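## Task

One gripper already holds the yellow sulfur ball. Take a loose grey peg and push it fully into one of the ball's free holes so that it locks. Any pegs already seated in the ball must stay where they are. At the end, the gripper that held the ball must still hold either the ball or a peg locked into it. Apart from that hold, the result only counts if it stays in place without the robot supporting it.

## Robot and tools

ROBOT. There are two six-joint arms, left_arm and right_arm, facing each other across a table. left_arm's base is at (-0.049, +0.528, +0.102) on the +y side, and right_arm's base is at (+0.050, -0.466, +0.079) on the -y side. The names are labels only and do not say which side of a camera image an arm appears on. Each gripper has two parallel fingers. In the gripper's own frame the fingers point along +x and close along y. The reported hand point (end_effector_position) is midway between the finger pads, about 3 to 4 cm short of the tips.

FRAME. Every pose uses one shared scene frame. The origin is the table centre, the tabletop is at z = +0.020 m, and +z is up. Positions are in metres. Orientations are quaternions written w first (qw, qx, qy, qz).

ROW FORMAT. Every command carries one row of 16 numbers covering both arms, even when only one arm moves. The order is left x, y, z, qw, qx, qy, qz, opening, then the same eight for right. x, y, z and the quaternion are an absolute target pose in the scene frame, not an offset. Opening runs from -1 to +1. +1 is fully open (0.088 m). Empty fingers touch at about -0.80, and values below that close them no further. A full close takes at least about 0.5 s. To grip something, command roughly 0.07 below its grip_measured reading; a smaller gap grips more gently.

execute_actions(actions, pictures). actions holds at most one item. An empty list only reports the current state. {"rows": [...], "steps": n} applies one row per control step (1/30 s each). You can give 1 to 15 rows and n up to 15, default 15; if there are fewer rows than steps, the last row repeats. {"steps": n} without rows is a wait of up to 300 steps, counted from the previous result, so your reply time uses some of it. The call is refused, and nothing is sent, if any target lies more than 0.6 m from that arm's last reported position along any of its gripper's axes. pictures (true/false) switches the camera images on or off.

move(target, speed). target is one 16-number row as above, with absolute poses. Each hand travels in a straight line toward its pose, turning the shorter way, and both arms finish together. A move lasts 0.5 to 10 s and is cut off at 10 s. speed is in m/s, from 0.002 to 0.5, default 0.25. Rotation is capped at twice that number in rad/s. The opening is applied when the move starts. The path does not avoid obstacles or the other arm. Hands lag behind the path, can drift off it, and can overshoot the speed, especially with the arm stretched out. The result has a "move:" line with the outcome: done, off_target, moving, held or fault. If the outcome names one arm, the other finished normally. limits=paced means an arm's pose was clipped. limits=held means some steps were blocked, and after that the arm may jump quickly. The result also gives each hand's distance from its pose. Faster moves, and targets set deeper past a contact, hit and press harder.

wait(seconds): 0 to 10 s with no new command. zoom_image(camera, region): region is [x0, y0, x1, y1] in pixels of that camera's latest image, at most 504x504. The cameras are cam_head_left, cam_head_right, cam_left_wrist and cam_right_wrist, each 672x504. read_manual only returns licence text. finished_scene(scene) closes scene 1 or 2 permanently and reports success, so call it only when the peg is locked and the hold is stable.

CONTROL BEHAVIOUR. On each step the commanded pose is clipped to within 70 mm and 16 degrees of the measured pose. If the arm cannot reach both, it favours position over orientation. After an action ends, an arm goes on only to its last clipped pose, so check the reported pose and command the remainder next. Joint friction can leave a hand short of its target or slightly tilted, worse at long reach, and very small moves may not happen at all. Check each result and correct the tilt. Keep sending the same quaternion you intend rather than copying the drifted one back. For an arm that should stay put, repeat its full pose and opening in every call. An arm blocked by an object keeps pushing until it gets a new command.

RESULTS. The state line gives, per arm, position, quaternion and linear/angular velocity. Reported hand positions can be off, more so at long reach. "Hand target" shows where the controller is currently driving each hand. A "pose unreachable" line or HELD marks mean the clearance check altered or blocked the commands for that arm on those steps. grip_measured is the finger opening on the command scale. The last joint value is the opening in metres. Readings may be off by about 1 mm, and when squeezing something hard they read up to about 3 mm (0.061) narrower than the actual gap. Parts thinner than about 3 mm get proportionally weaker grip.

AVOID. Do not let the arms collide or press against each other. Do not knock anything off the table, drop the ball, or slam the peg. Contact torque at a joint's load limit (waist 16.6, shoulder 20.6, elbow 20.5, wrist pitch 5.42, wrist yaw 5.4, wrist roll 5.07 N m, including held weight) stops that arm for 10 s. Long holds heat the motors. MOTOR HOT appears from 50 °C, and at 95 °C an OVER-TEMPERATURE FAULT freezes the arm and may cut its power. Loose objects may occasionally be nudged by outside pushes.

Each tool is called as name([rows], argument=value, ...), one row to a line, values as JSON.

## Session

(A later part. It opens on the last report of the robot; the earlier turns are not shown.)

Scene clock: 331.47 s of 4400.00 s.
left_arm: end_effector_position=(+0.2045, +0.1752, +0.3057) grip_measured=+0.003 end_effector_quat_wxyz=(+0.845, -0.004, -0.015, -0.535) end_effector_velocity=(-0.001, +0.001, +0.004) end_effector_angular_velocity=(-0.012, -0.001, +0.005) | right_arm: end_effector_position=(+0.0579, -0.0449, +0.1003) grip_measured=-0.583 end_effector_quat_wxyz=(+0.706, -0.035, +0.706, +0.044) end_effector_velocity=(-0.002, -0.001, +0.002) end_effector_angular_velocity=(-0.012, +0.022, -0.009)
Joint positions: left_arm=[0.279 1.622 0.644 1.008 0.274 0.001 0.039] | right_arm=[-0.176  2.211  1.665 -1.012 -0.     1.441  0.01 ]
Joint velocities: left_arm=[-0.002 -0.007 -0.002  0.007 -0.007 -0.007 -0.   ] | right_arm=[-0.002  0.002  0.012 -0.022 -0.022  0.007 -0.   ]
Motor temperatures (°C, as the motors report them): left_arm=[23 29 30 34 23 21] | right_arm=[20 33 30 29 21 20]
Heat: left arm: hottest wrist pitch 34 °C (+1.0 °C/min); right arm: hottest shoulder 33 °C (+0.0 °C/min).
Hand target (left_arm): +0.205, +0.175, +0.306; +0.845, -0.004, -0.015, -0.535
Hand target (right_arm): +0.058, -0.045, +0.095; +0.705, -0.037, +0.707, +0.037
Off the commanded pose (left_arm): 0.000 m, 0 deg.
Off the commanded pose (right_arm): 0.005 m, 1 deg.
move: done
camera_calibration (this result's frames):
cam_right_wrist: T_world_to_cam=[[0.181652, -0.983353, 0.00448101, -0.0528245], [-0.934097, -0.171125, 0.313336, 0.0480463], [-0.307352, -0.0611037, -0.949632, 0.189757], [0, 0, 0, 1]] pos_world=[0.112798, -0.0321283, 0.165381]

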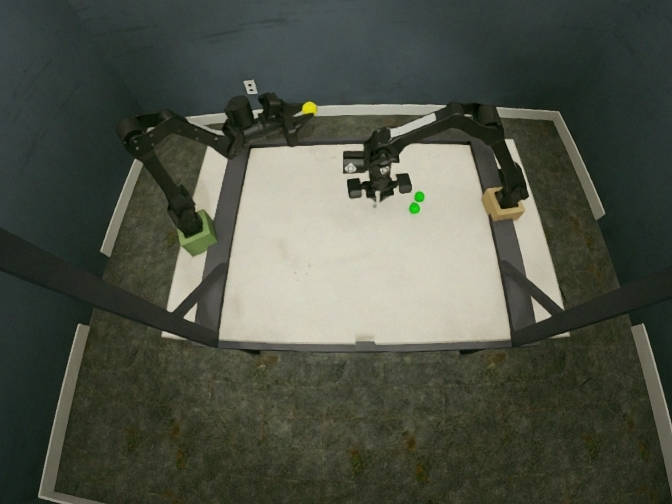

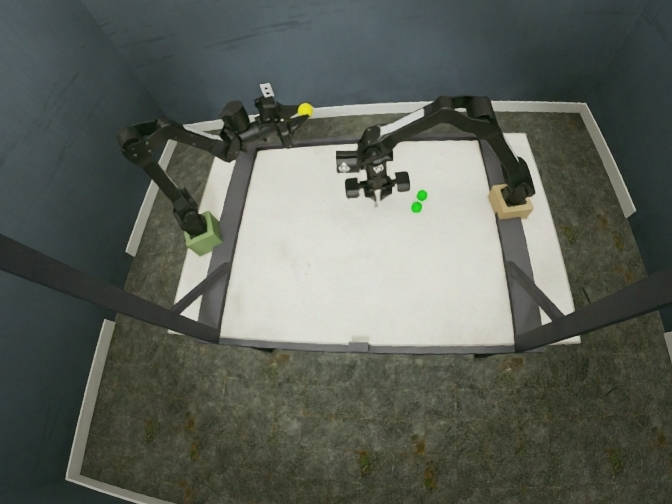

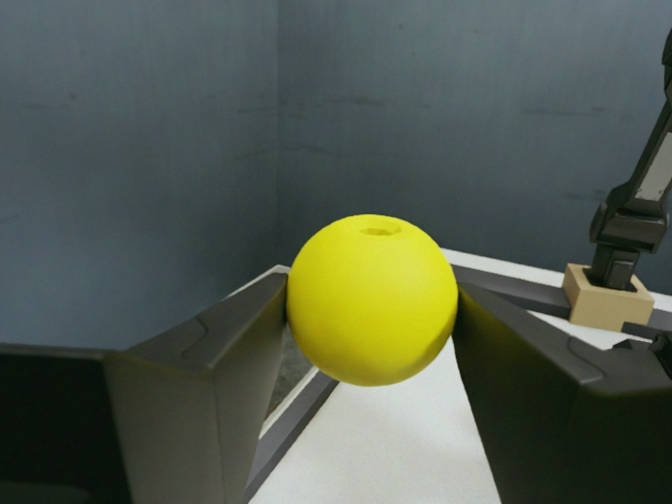

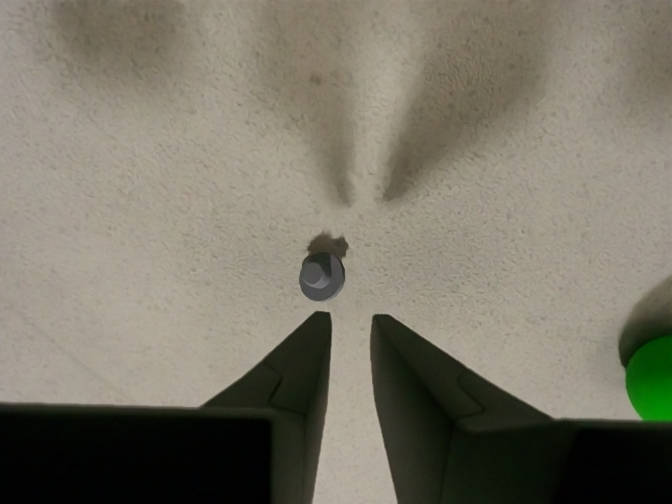

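move(target=[0.2045, 0.1752, 0.3057, 0.845, -0.004, -0.015, -0.535, -0.07, 0.059, -0.040, 0.078, 0.6355, -0.31, 0.6355, 0.31, -0.58], speed=0.2)

zoom_image(camera="cam_right_wrist", region=[290, 250, 410, 370])

Scene clock: 342.27 s of 4400.00 s.
left_arm: end_effector_position=(+0.2045, +0.1752, +0.3057) grip_measured=+0.003 end_effector_quat_wxyz=(+0.845, -0.004, -0.015, -0.535) end_effector_velocity=(-0.000, +0.000, +0.002) end_effector_angular_velocity=(-0.003, -0.011, +0.005) | right_arm: end_effector_position=(+0.0580, -0.0395, +0.0844) grip_measured=-0.583 end_effector_quat_wxyz=(+0.638, -0.305, +0.634, +0.314) end_effector_velocity=(-0.002, -0.004, -0.001) end_effector_angular_velocity=(-0.012, +0.022, +0.020)
Joint positions: left_arm=[0.279 1.622 0.644 1.008 0.274 0.001 0.039] | right_arm=[-0.176  2.251  1.666 -0.972 -0.001  0.645  0.01 ]
Joint velocities: left_arm=[-0.002 -0.002 -0.002  0.007 -0.007  0.007 -0.   ] | right_arm=[-0.002 -0.002 -0.007 -0.007 -0.022 -0.022 -0.   ]
Motor temperatures (°C, as the motors report them): left_arm=[23 30 30 34 23 21] | right_arm=[20 35 30 28 21 20]
Heat: left arm: hottest wrist pitch 34 °C (+0.0 °C/min); right arm: hottest shoulder 35 °C (+2.0 °C/min).
Hand target (left_arm): +0.205, +0.175, +0.306; +0.845, -0.004, -0.015, -0.535
Hand target (right_arm): +0.059, -0.040, +0.078; +0.636, -0.310, +0.635, +0.310
Off the commanded pose (left_arm): 0.000 m, 0 deg.
Off the commanded pose (right_arm): 0.007 m, 1 deg.
After step 90, 5.43 s passed at rest.
move: done
camera_calibration (this result's frames):
cam_right_wrist: T_world_to_cam=[[0.829734, -0.558085, 0.00909259, -0.0686602], [-0.533794, -0.788648, 0.305119, 0.00706663], [-0.163112, -0.258022, -0.952271, 0.159104], [0, 0, 0, 1]] pos_world=[0.0866935, 0.0083071, 0.149978]

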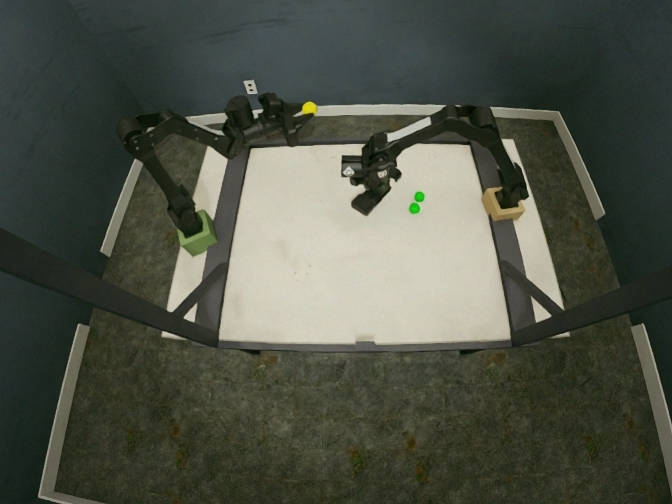

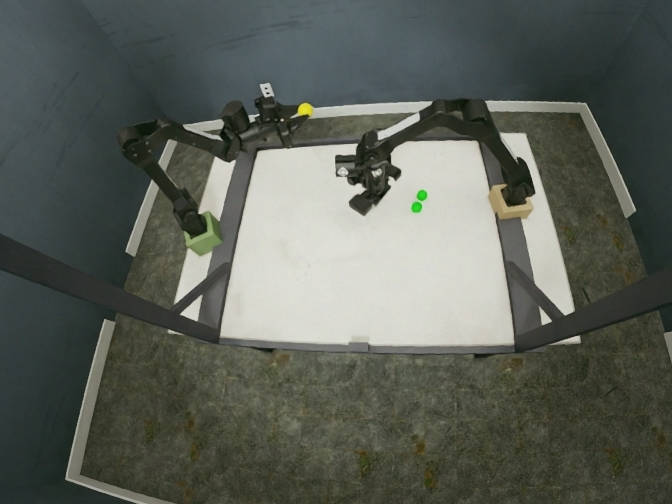

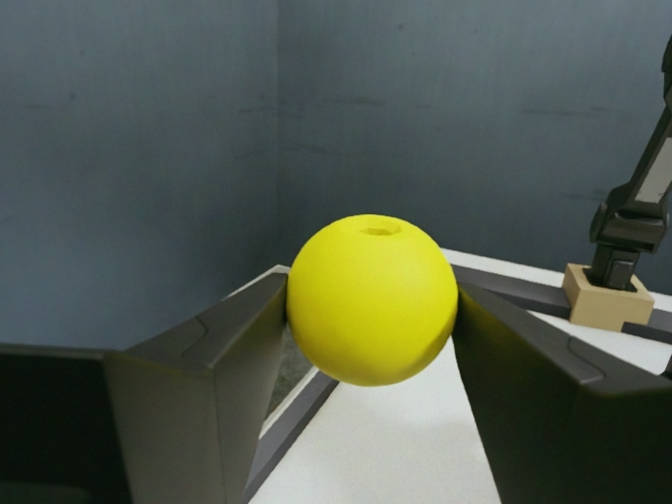

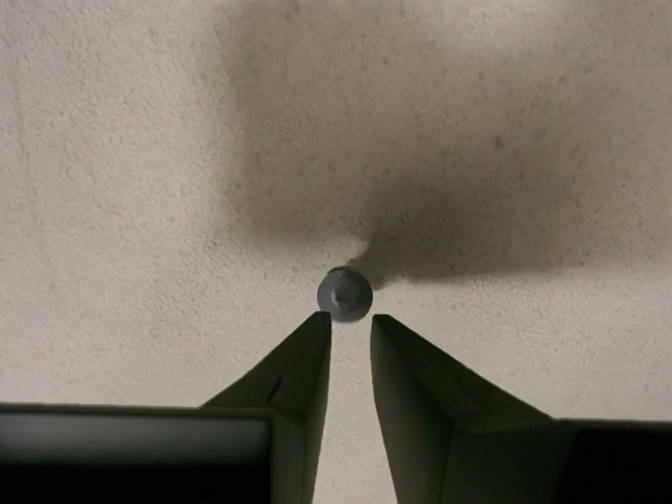

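Region (290, 250, 410, 370) of cam_right_wrist's 672x504 image, scaled by 4.200, with more detail than that image has.

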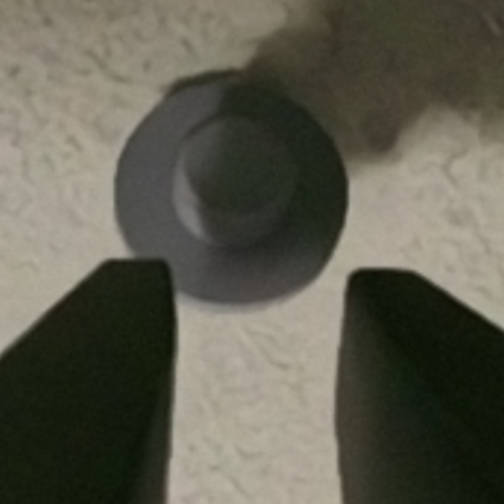

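move(target=[0.2045, 0.1752, 0.3057, 0.845, -0.004, -0.015, -0.535, -0.07, 0.059, -0.0395, 0.0715, 0.6355, -0.31, 0.6355, 0.31, -0.58], speed=0.01)

zoom_image(camera="cam_right_wrist", region=[290, 250, 410, 370])

Scene clock: 350.70 s of 4400.00 s.
left_arm: end_effector_position=(+0.2045, +0.1752, +0.3057) grip_measured=+0.003 end_effector_quat_wxyz=(+0.845, -0.004, -0.015, -0.535) end_effector_velocity=(+0.002, +0.001, -0.001) end_effector_angular_velocity=(+0.002, +0.012, +0.019) | right_arm: end_effector_position=(+0.0580, -0.0366, +0.0798) grip_measured=-0.583 end_effector_quat_wxyz=(+0.639, -0.303, +0.632, +0.317) end_effector_velocity=(-0.000, -0.002, +0.000) end_effector_angular_velocity=(-0.007, +0.007, +0.005)
Joint positions: left_arm=[0.279 1.622 0.644 1.008 0.274 0.001 0.039] | right_arm=[-0.176  2.263  1.666 -0.954 -0.001  0.644  0.01 ]
Joint velocities: left_arm=[-0.002 -0.002 -0.002 -0.007 -0.022 -0.007 -0.   ] | right_arm=[-0.002 -0.002 -0.002 -0.007 -0.007 -0.007 -0.   ]
Motor temperatures (°C, as the motors report them): left_arm=[23 30 30 34 23 21] | right_arm=[20 36 30 27 21 20]
Heat: left arm: hottest wrist pitch 34 °C (+0.0 °C/min); right arm: hottest shoulder 36 °C (+3.0 °C/min).
Hand target (left_arm): +0.205, +0.175, +0.306; +0.845, -0.004, -0.015, -0.535
Hand target (right_arm): +0.059, -0.040, +0.072; +0.635, -0.310, +0.636, +0.310
Off the commanded pose (left_arm): 0.000 m, 0 deg.
Off the commanded pose (right_arm): 0.009 m, 1 deg.
After step 90, 3.93 s passed at rest.
move: off_target (right_arm)
camera_calibration (this result's frames):
cam_right_wrist: T_world_to_cam=[[0.830159, -0.557503, 0.00517486, -0.0667218], [-0.533237, -0.791246, 0.299315, 0.0111431], [-0.162774, -0.251238, -0.95414, 0.155867], [0, 0, 0, 1]] pos_world=[0.0867028, 0.0107791, 0.145729]

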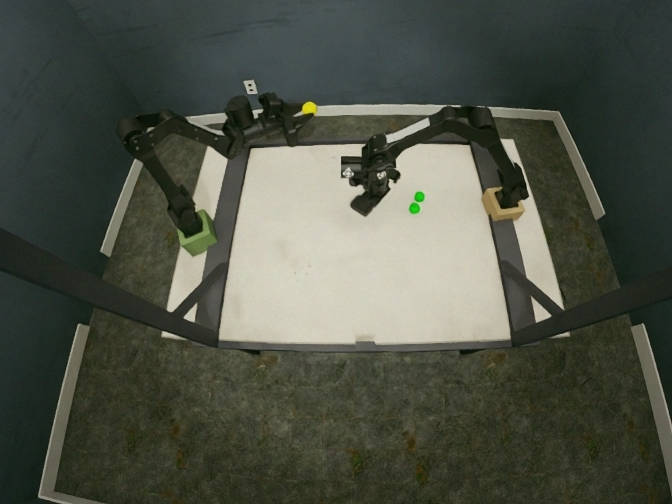

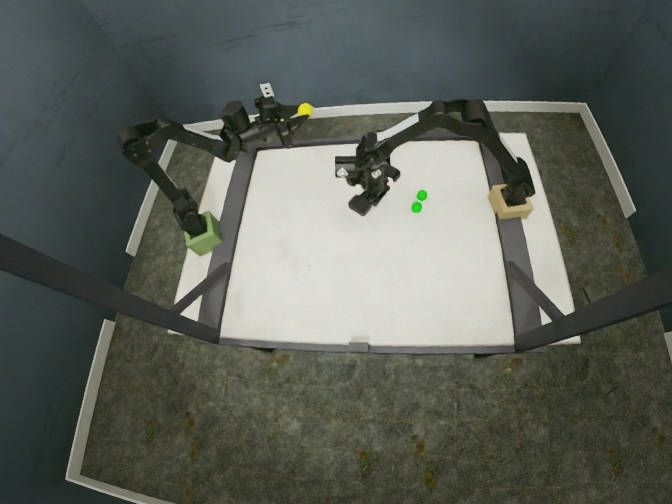

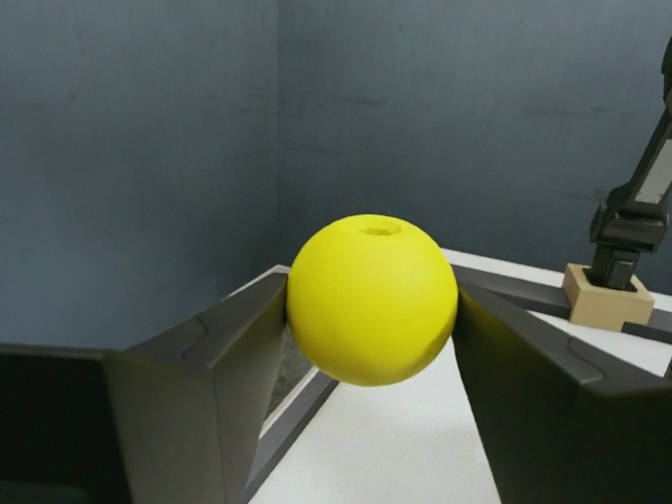

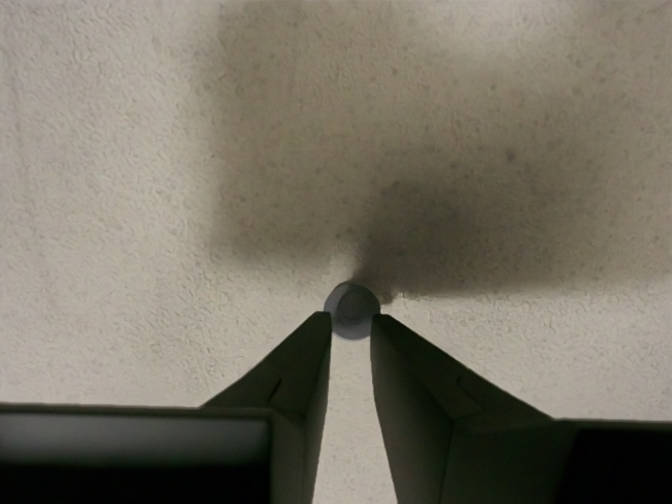

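Region (290, 250, 410, 370) of cam_right_wrist's 672x504 image, scaled by 4.200, with more detail than that image has.

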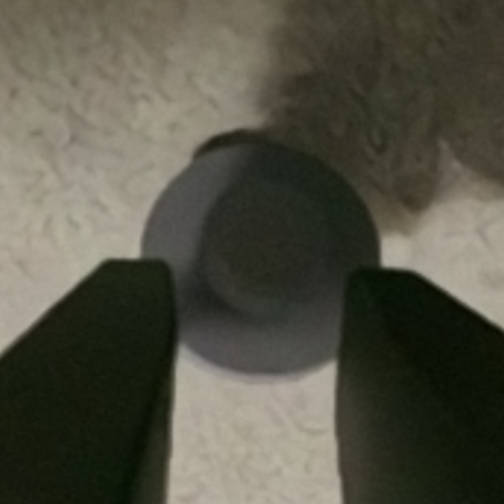

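move(target=[0.2045, 0.1752, 0.3057, 0.845, -0.004, -0.015, -0.535, -0.07, 0.059, -0.0405, 0.0675, 0.6355, -0.31, 0.6355, 0.31, -0.58], speed=0.005)

zoom_image(camera="cam_right_wrist", region=[290, 250, 410, 370])

Scene clock: 356.73 s of 4400.00 s.
left_arm: end_effector_position=(+0.2045, +0.1752, +0.3057) grip_measured=+0.003 end_effector_quat_wxyz=(+0.845, -0.004, -0.015, -0.535) end_effector_velocity=(-0.000, +0.000, -0.002) end_effector_angular_velocity=(-0.004, +0.025, +0.004) | right_arm: end_effector_position=(+0.0580, -0.0361, +0.0770) grip_measured=-0.583 end_effector_quat_wxyz=(+0.639, -0.302, +0.632, +0.318) end_effector_velocity=(-0.000, -0.005, +0.002) end_effector_angular_velocity=(-0.017, +0.007, +0.005)
Joint positions: left_arm=[0.279 1.622 0.644 1.008 0.274 0.001 0.039] | right_arm=[-0.176  2.264  1.657 -0.938 -0.001  0.644  0.01 ]
Joint velocities: left_arm=[-0.002 -0.002 -0.002 -0.007 -0.007 -0.022  0.   ] | right_arm=[-0.002 -0.007 -0.002 -0.022 -0.007 -0.007 -0.   ]
Motor temperatures (°C, as the motors report them): left_arm=[23 30 31 34 23 21] | right_arm=[20 37 30 26 21 20]
Heat: left arm: hottest wrist pitch 34 °C (+0.0 °C/min); right arm: hottest shoulder 37 °C (+5.1 °C/min).
Hand target (left_arm): +0.205, +0.175, +0.306; +0.845, -0.004, -0.015, -0.535
Hand target (right_arm): +0.059, -0.041, +0.068; +0.635, -0.310, +0.636, +0.310
Off the commanded pose (left_arm): 0.000 m, 0 deg.
Off the commanded pose (right_arm): 0.010 m, 1 deg.
After step 90, 0.23 s passed at rest.
move: off_target (right_arm)
camera_calibration (this result's frames):
cam_right_wrist: T_world_to_cam=[[0.830158, -0.557521, 0.00269511, -0.0662827], [-0.533262, -0.792607, 0.295644, 0.012568], [-0.162692, -0.246868, -0.955294, 0.15353], [0, 0, 0, 1]] pos_world=[0.0867052, 0.0109092, 0.143129]

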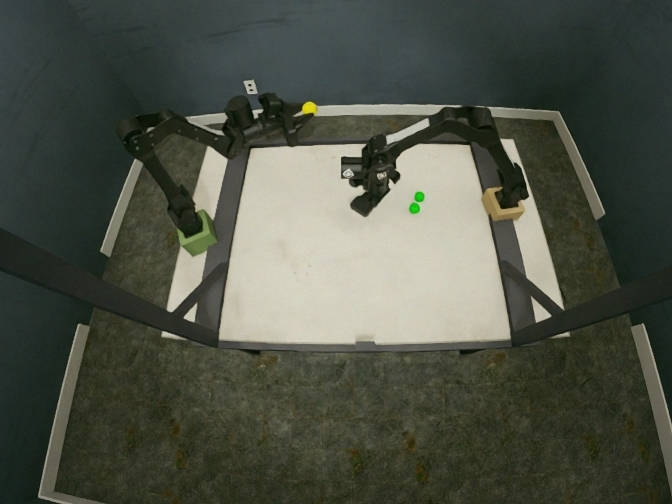

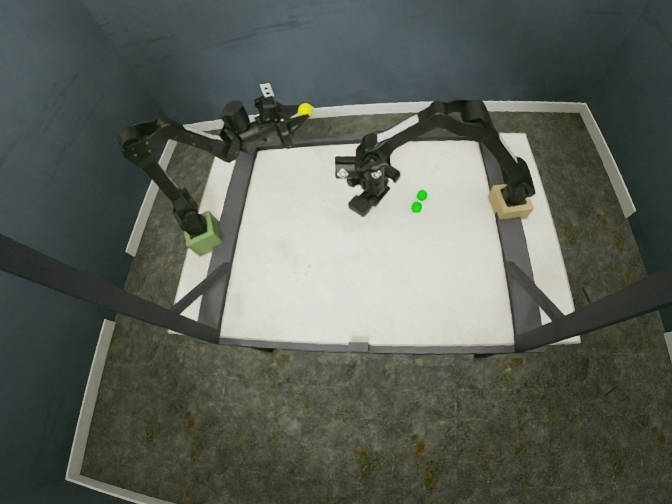

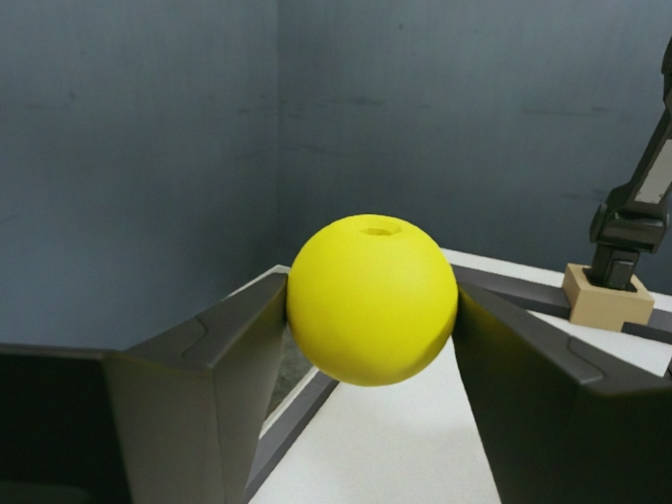

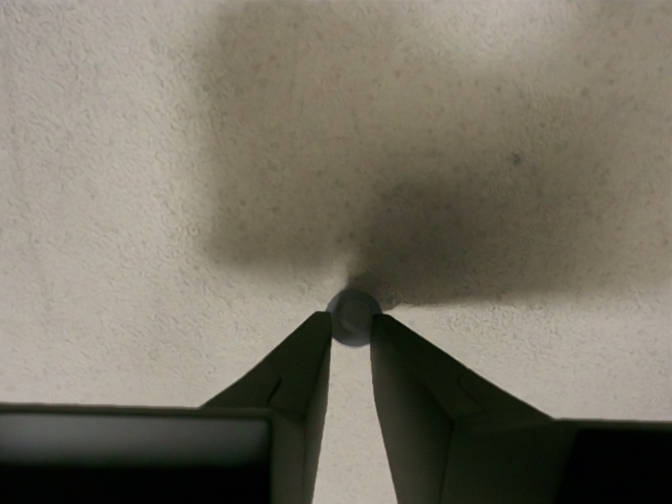

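Region (290, 250, 410, 370) of cam_right_wrist's 672x504 image, scaled by 4.200, with more detail than that image has.

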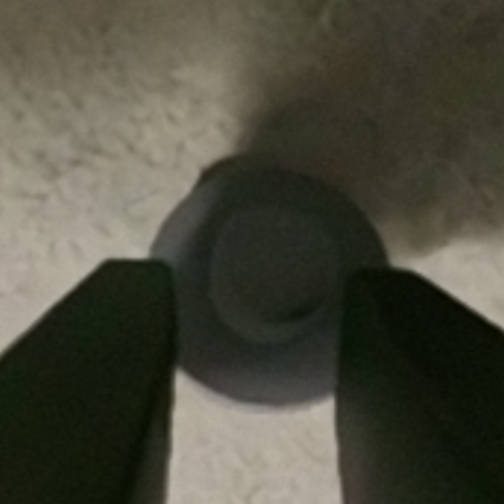

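move(target=[0.2045, 0.1752, 0.3057, 0.845, -0.004, -0.015, -0.535, -0.07, 0.059, -0.0430, 0.0645, 0.6355, -0.31, 0.6355, 0.31, -0.56], speed=0.005)

zoom_image(camera="cam_right_wrist", region=[290, 250, 410, 370])

Scene clock: 365.40 s of 4400.00 s.
left_arm: end_effector_position=(+0.2045, +0.1752, +0.3057) grip_measured=+0.003 end_effector_quat_wxyz=(+0.845, -0.004, -0.015, -0.535) end_effector_velocity=(-0.000, +0.000, -0.002) end_effector_angular_velocity=(-0.004, +0.025, +0.004) | right_arm: end_effector_position=(+0.0580, -0.0382, +0.0728) grip_measured=-0.563 end_effector_quat_wxyz=(+0.639, -0.303, +0.632, +0.317) end_effector_velocity=(-0.000, -0.002, +0.000) end_effector_angular_velocity=(-0.007, +0.007, +0.005)
Joint positions: left_arm=[0.279 1.622 0.644 1.008 0.274 0.001 0.039] | right_arm=[-0.176  2.264  1.639 -0.922 -0.001  0.644  0.011]
Joint velocities: left_arm=[-0.002 -0.002 -0.002 -0.007 -0.007 -0.022 -0.   ] | right_arm=[-0.002 -0.002 -0.002 -0.007 -0.007 -0.007 -0.   ]
Motor temperatures (°C, as the motors report them): left_arm=[23 30 31 35 23 21] | right_arm=[20 39 30 26 21 20]
Heat: left arm: hottest wrist pitch 35 °C (+1.0 °C/min); right arm: hottest shoulder 39 °C (+7.0 °C/min).
Hand target (left_arm): +0.205, +0.175, +0.306; +0.845, -0.004, -0.015, -0.535
Hand target (right_arm): +0.059, -0.043, +0.065; +0.635, -0.310, +0.636, +0.310
Off the commanded pose (left_arm): 0.000 m, 0 deg.
Off the commanded pose (right_arm): 0.010 m, 1 deg.
After step 90, 2.60 s passed at rest.
move: off_target (right_arm)
camera_calibration (this result's frames):
cam_right_wrist: T_world_to_cam=[[0.830158, -0.557515, 0.00372835, -0.0674716], [-0.533252, -0.792042, 0.297174, 0.012057], [-0.162726, -0.24869, -0.954816, 0.148881], [0, 0, 0, 1]] pos_world=[0.0866683, 0.00895829, 0.138822]

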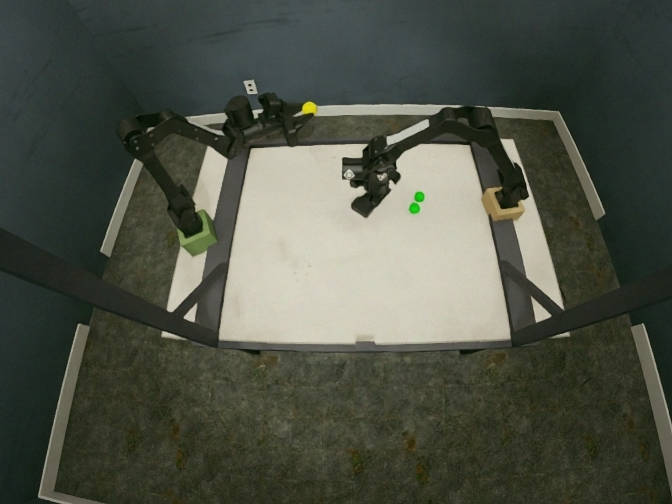

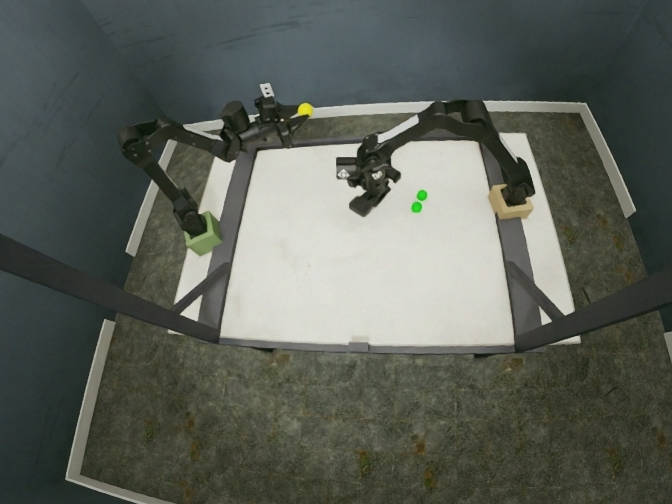

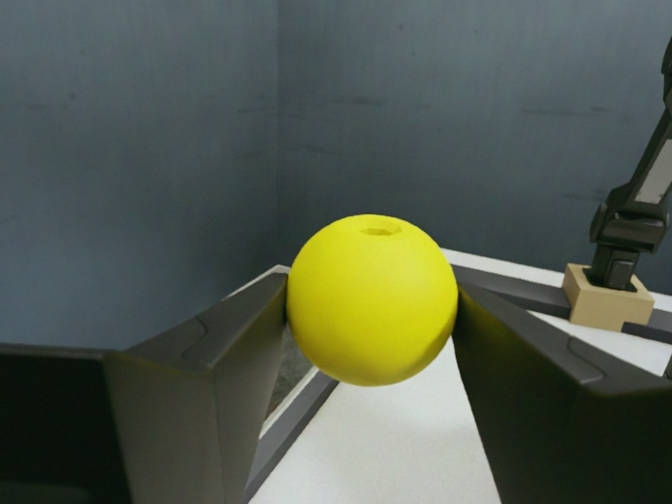

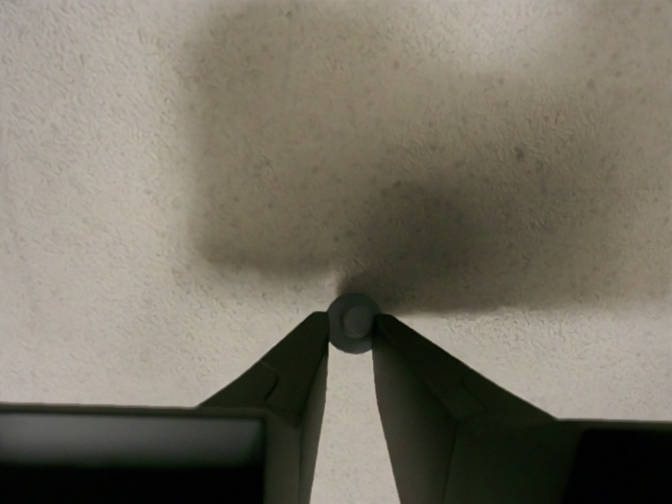

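Region (290, 250, 410, 370) of cam_right_wrist's 672x504 image, scaled by 4.200, with more detail than that image has.

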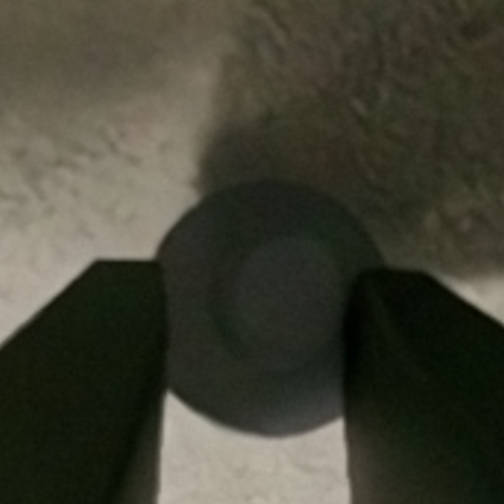

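execute_actions(actions=[])

Scene clock: 378.70 s of 4400.00 s.
left_arm: end_effector_position=(+0.2045, +0.1752, +0.3057) grip_measured=+0.003 end_effector_quat_wxyz=(+0.845, -0.004, -0.015, -0.535) end_effector_velocity=(-0.004, -0.002, -0.002) end_effector_angular_velocity=(-0.003, +0.024, -0.025) | right_arm: end_effector_position=(+0.0580, -0.0382, +0.0728) grip_measured=-0.563 end_effector_quat_wxyz=(+0.639, -0.303, +0.632, +0.317) end_effector_velocity=(+0.002, -0.007, -0.001) end_effector_angular_velocity=(-0.027, -0.007, +0.019)
Joint positions: left_arm=[0.279 1.622 0.644 1.008 0.274 0.001 0.039] | right_arm=[-0.176  2.264  1.639 -0.922 -0.001  0.644  0.011]
Joint velocities: left_arm=[-0.002 -0.002 -0.002 -0.007  0.022 -0.022 -0.   ] | right_arm=[-0.002 -0.002 -0.007 -0.022  0.007 -0.022 -0.   ]
Motor temperatures (°C, as the motors report them): left_arm=[23 30 31 35 23 21] | right_arm=[20 40 29 25 21 20]
Heat: left arm: hottest wrist pitch 35 °C (+1.0 °C/min); right arm: hottest shoulder 40 °C (+8.1 °C/min).
Hand target (left_arm): +0.205, +0.175, +0.306; +0.845, -0.004, -0.015, -0.535
Hand target (right_arm): +0.059, -0.043, +0.065; +0.635, -0.310, +0.636, +0.310
Off the commanded pose (left_arm): 0.000 m, 0 deg.
Off the commanded pose (right_arm): 0.010 m, 1 deg.
Steps of this call (steps 1 to 90: nothing new was sent; then 10.30 s passed at rest). Readings (end_effector_position):
1: left_arm (+0.2045, +0.1752, +0.3057) | right_arm (+0.0580, -0.0382, +0.0728)
2: left_arm (+0.2045, +0.1752, +0.3057) | right_arm (+0.0580, -0.0382, +0.0728)
4: left_arm (+0.2045, +0.1752, +0.3057) | right_arm (+0.0580, -0.0382, +0.0728)
8: left_arm (+0.2045, +0.1752, +0.3057) | right_arm (+0.0580, -0.0382, +0.0728)
90: the state above
camera_calibration (this result's frames):
cam_right_wrist: T_world_to_cam=[[0.830158, -0.557515, 0.00372835, -0.0674716], [-0.533252, -0.792042, 0.297174, 0.012057], [-0.162726, -0.24869, -0.954816, 0.148881], [0, 0, 0, 1]] pos_world=[0.0866683, 0.00895829, 0.138822]

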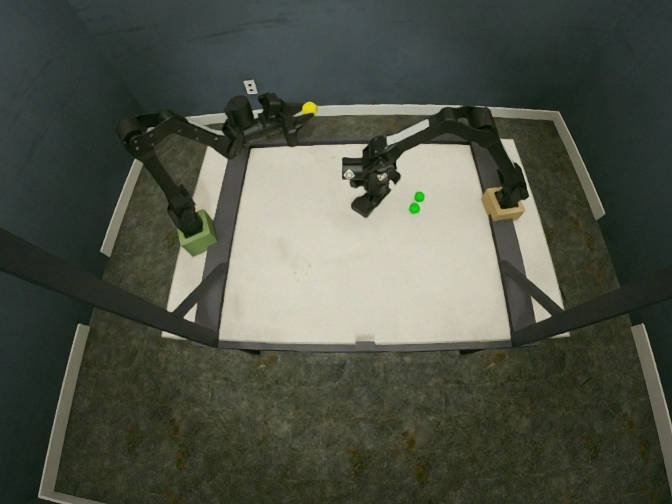

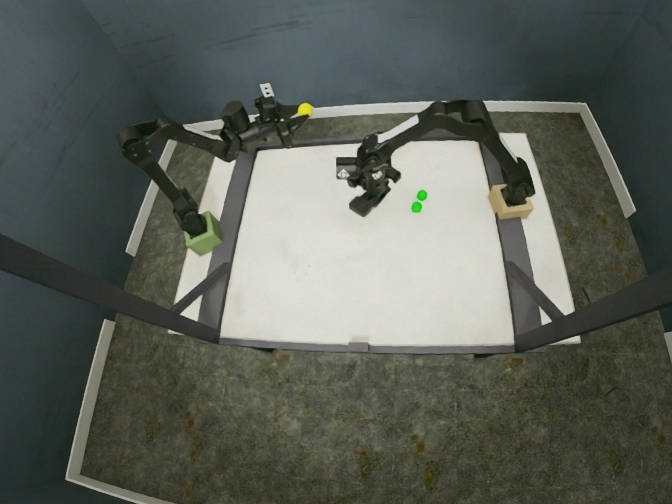

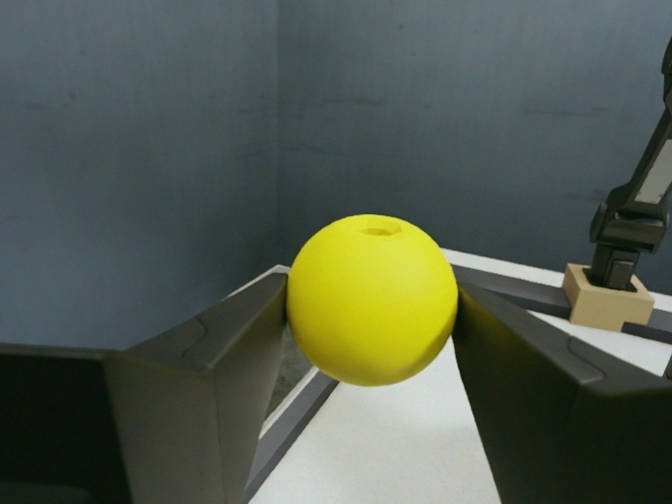

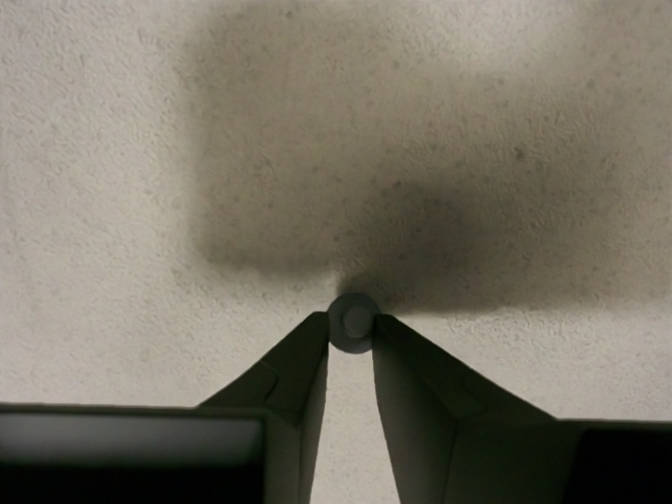

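zoom_image(camera="cam_right_wrist", region=[290, 260, 420, 390])

Region (290, 260, 420, 390) of cam_right_wrist's 672x504 image, scaled by 3.877, with more detail than that image has.

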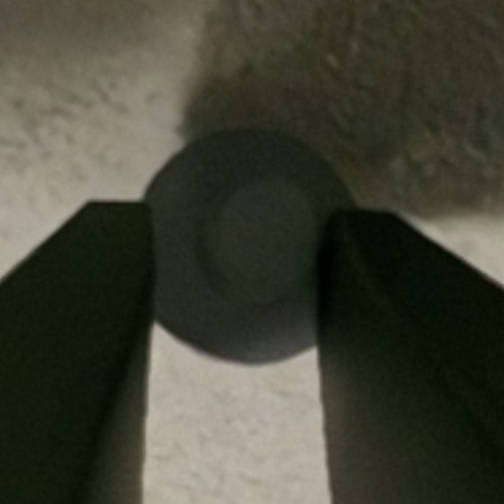

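move(target=[0.2045,0.1752,0.3057,0.845,-0.004,-0.015,-0.535,-0.07, 0.059,-0.0430,0.0620,0.6355,-0.31,0.6355,0.31,-0.56], speed=0.006)

zoom_image(camera="cam_right_wrist", region=[290, 260, 420, 390])

Scene clock: 390.00 s of 4400.00 s.
left_arm: end_effector_position=(+0.2045, +0.1752, +0.3057) grip_measured=+0.003 end_effector_quat_wxyz=(+0.845, -0.004, -0.015, -0.535) end_effector_velocity=(+0.000, -0.000, -0.004) end_effector_angular_velocity=(-0.000, +0.028, +0.004) | right_arm: end_effector_position=(+0.0580, -0.0378, +0.0720) grip_measured=-0.563 end_effector_quat_wxyz=(+0.640, -0.301, +0.631, +0.318) end_effector_velocity=(-0.002, +0.002, +0.002) end_effector_angular_velocity=(+0.013, +0.022, -0.009)
Joint positions: left_arm=[0.279 1.622 0.644 1.008 0.274 0.001 0.039] | right_arm=[-0.176  2.264  1.636 -0.915 -0.001  0.644  0.011]
Joint velocities: left_arm=[-0.002  0.002 -0.002 -0.007 -0.007 -0.022 -0.   ] | right_arm=[-0.002 -0.007 -0.002  0.007 -0.022  0.007 -0.   ]
Motor temperatures (°C, as the motors report them): left_arm=[23 30 31 35 23 21] | right_arm=[20 41 29 25 21 20]
Heat: left arm: hottest wrist pitch 35 °C (+1.0 °C/min); right arm: hottest shoulder 41 °C (+8.1 °C/min).
Hand target (left_arm): +0.205, +0.175, +0.306; +0.845, -0.004, -0.015, -0.535
Hand target (right_arm): +0.059, -0.043, +0.062; +0.635, -0.310, +0.636, +0.310
Off the commanded pose (left_arm): 0.000 m, 0 deg.
Off the commanded pose (right_arm): 0.011 m, 2 deg.
After step 90, 6.10 s passed at rest.
move: off_target (right_arm)
camera_calibration (this result's frames):
cam_right_wrist: T_world_to_cam=[[0.830158, -0.557525, 0.00186851, -0.0671064], [-0.533271, -0.793057, 0.294419, 0.0127895], [-0.162664, -0.245411, -0.955675, 0.148421], [0, 0, 0, 1]] pos_world=[0.086672, 0.00915344, 0.138202]

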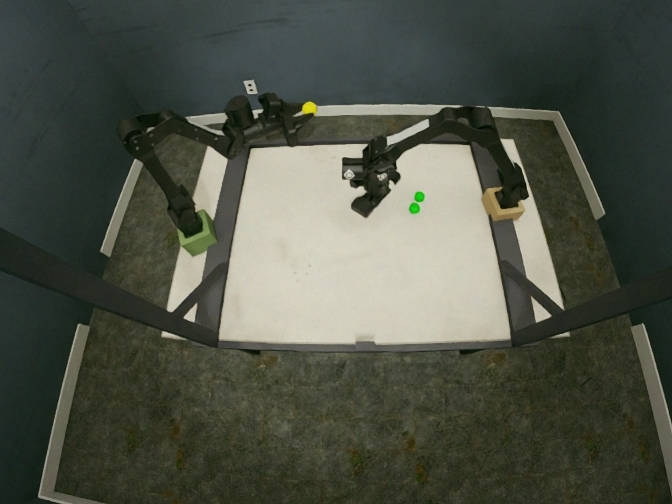

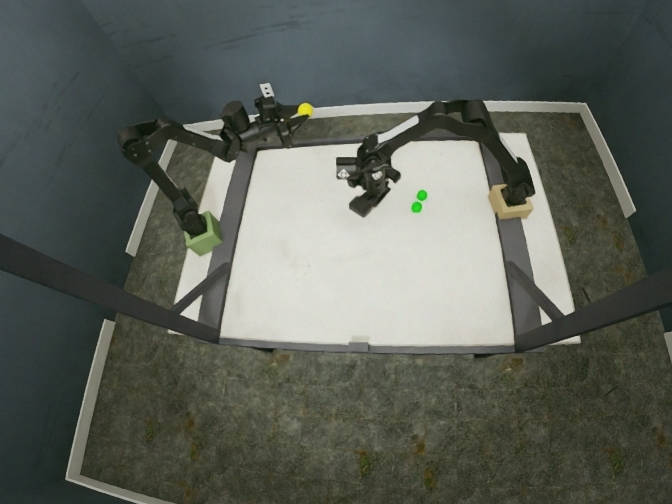

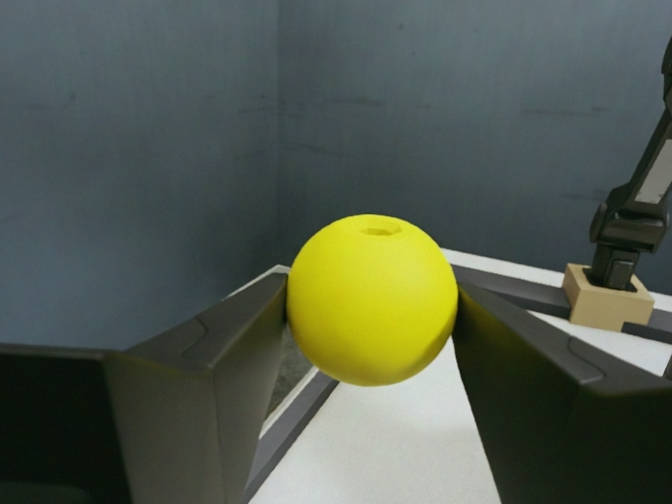

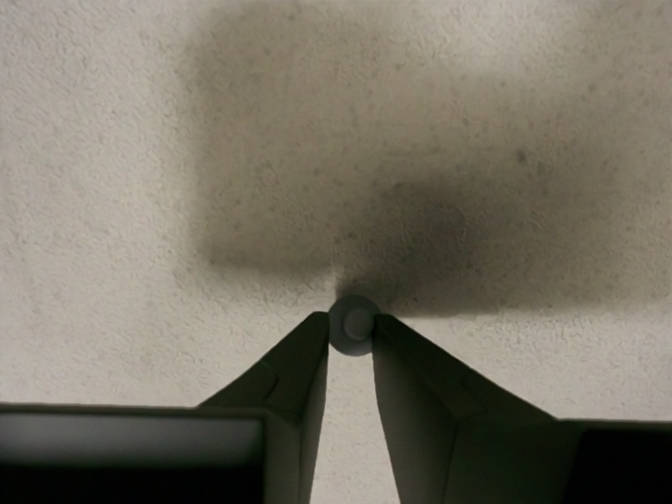

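Region (290, 260, 420, 390) of cam_right_wrist's 672x504 image, scaled by 3.877, with more detail than that image has.

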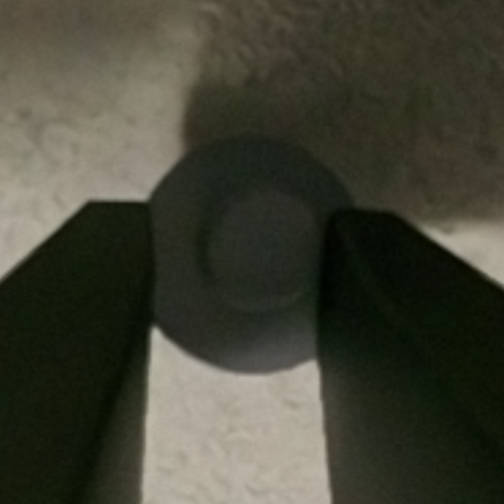

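move(target=[0.2045,0.1752,0.3057,0.845,-0.004,-0.015,-0.535,-0.07, 0.059,-0.0430,0.0590,0.6355,-0.31,0.6355,0.31,-0.56], speed=0.008)

zoom_image(camera="cam_right_wrist", region=[290, 260, 420, 390])

Scene clock: 394.97 s of 4400.00 s.
left_arm: end_effector_position=(+0.2045, +0.1752, +0.3057) grip_measured=+0.003 end_effector_quat_wxyz=(+0.845, -0.004, -0.015, -0.535) end_effector_velocity=(-0.000, +0.000, -0.002) end_effector_angular_velocity=(+0.002, +0.012, +0.005) | right_arm: end_effector_position=(+0.0580, -0.0372, +0.0712) grip_measured=-0.563 end_effector_quat_wxyz=(+0.640, -0.300, +0.631, +0.320) end_effector_velocity=(-0.002, -0.005, +0.000) end_effector_angular_velocity=(-0.022, +0.022, +0.020)
Joint positions: left_arm=[0.279 1.622 0.644 1.008 0.274 0.001 0.039] | right_arm=[-0.176  2.264  1.632 -0.908 -0.001  0.644  0.011]
Joint velocities: left_arm=[-0.002 -0.002 -0.002 -0.007 -0.007 -0.007 -0.   ] | right_arm=[-0.002 -0.002 -0.002 -0.022 -0.022 -0.022 -0.   ]
Motor temperatures (°C, as the motors report them): left_arm=[23 30 31 35 23 21] | right_arm=[20 41 29 24 21 20]
Heat: left arm: hottest wrist pitch 35 °C (+1.0 °C/min); right arm: hottest shoulder 41 °C (+7.1 °C/min).
Hand target (left_arm): +0.205, +0.175, +0.306; +0.845, -0.004, -0.015, -0.535
Hand target (right_arm): +0.059, -0.043, +0.059; +0.635, -0.310, +0.636, +0.310
Off the commanded pose (left_arm): 0.000 m, 0 deg.
Off the commanded pose (right_arm): 0.014 m, 2 deg.
move: off_target (right_arm)
camera_calibration (this result's frames):
cam_right_wrist: T_world_to_cam=[[0.830371, -0.557211, -0.000394879, -0.0666271], [-0.532995, -0.794489, 0.29104, 0.0136593], [-0.162485, -0.241461, -0.956711, 0.148037], [0, 0, 0, 1]] pos_world=[0.0866592, 0.00947186, 0.137627]

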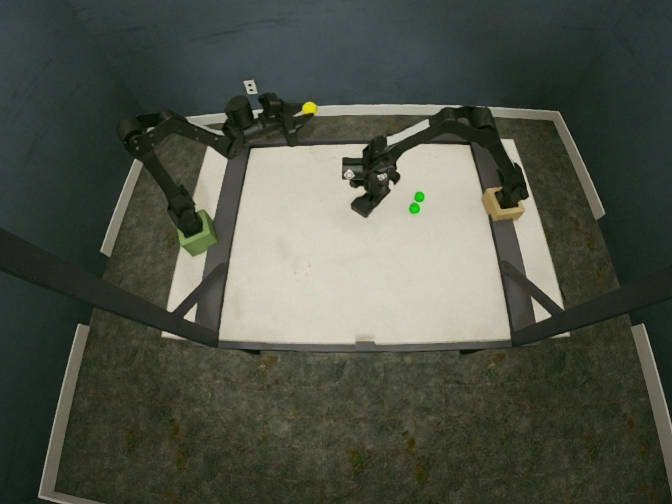

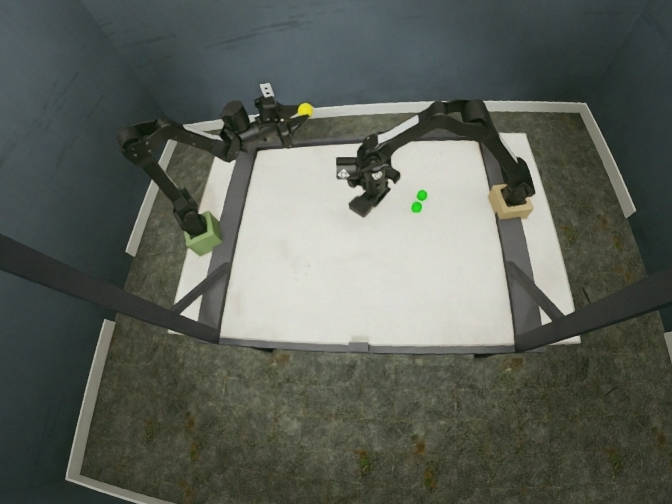

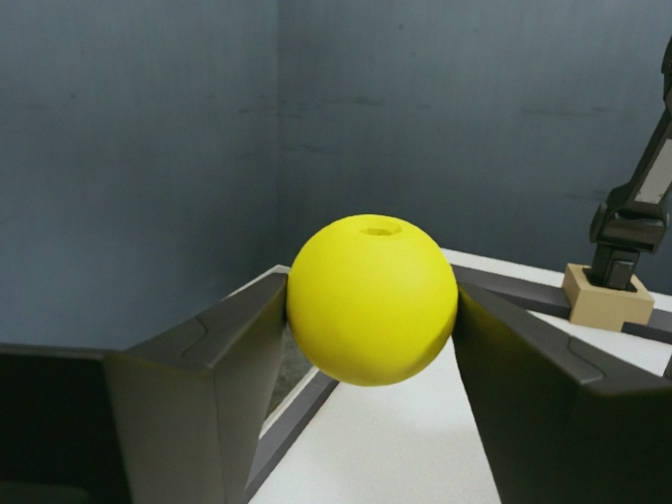

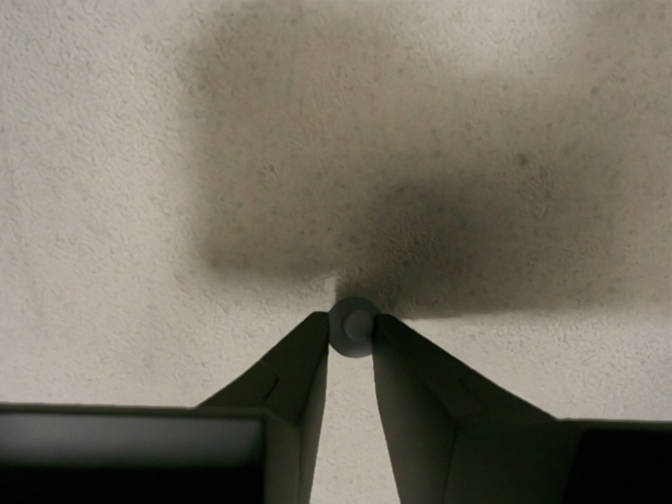

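Region (290, 260, 420, 390) of cam_right_wrist's 672x504 image, scaled by 3.877, with more detail than that image has.

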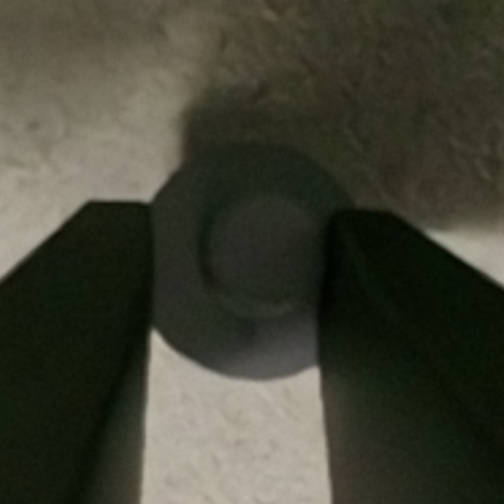

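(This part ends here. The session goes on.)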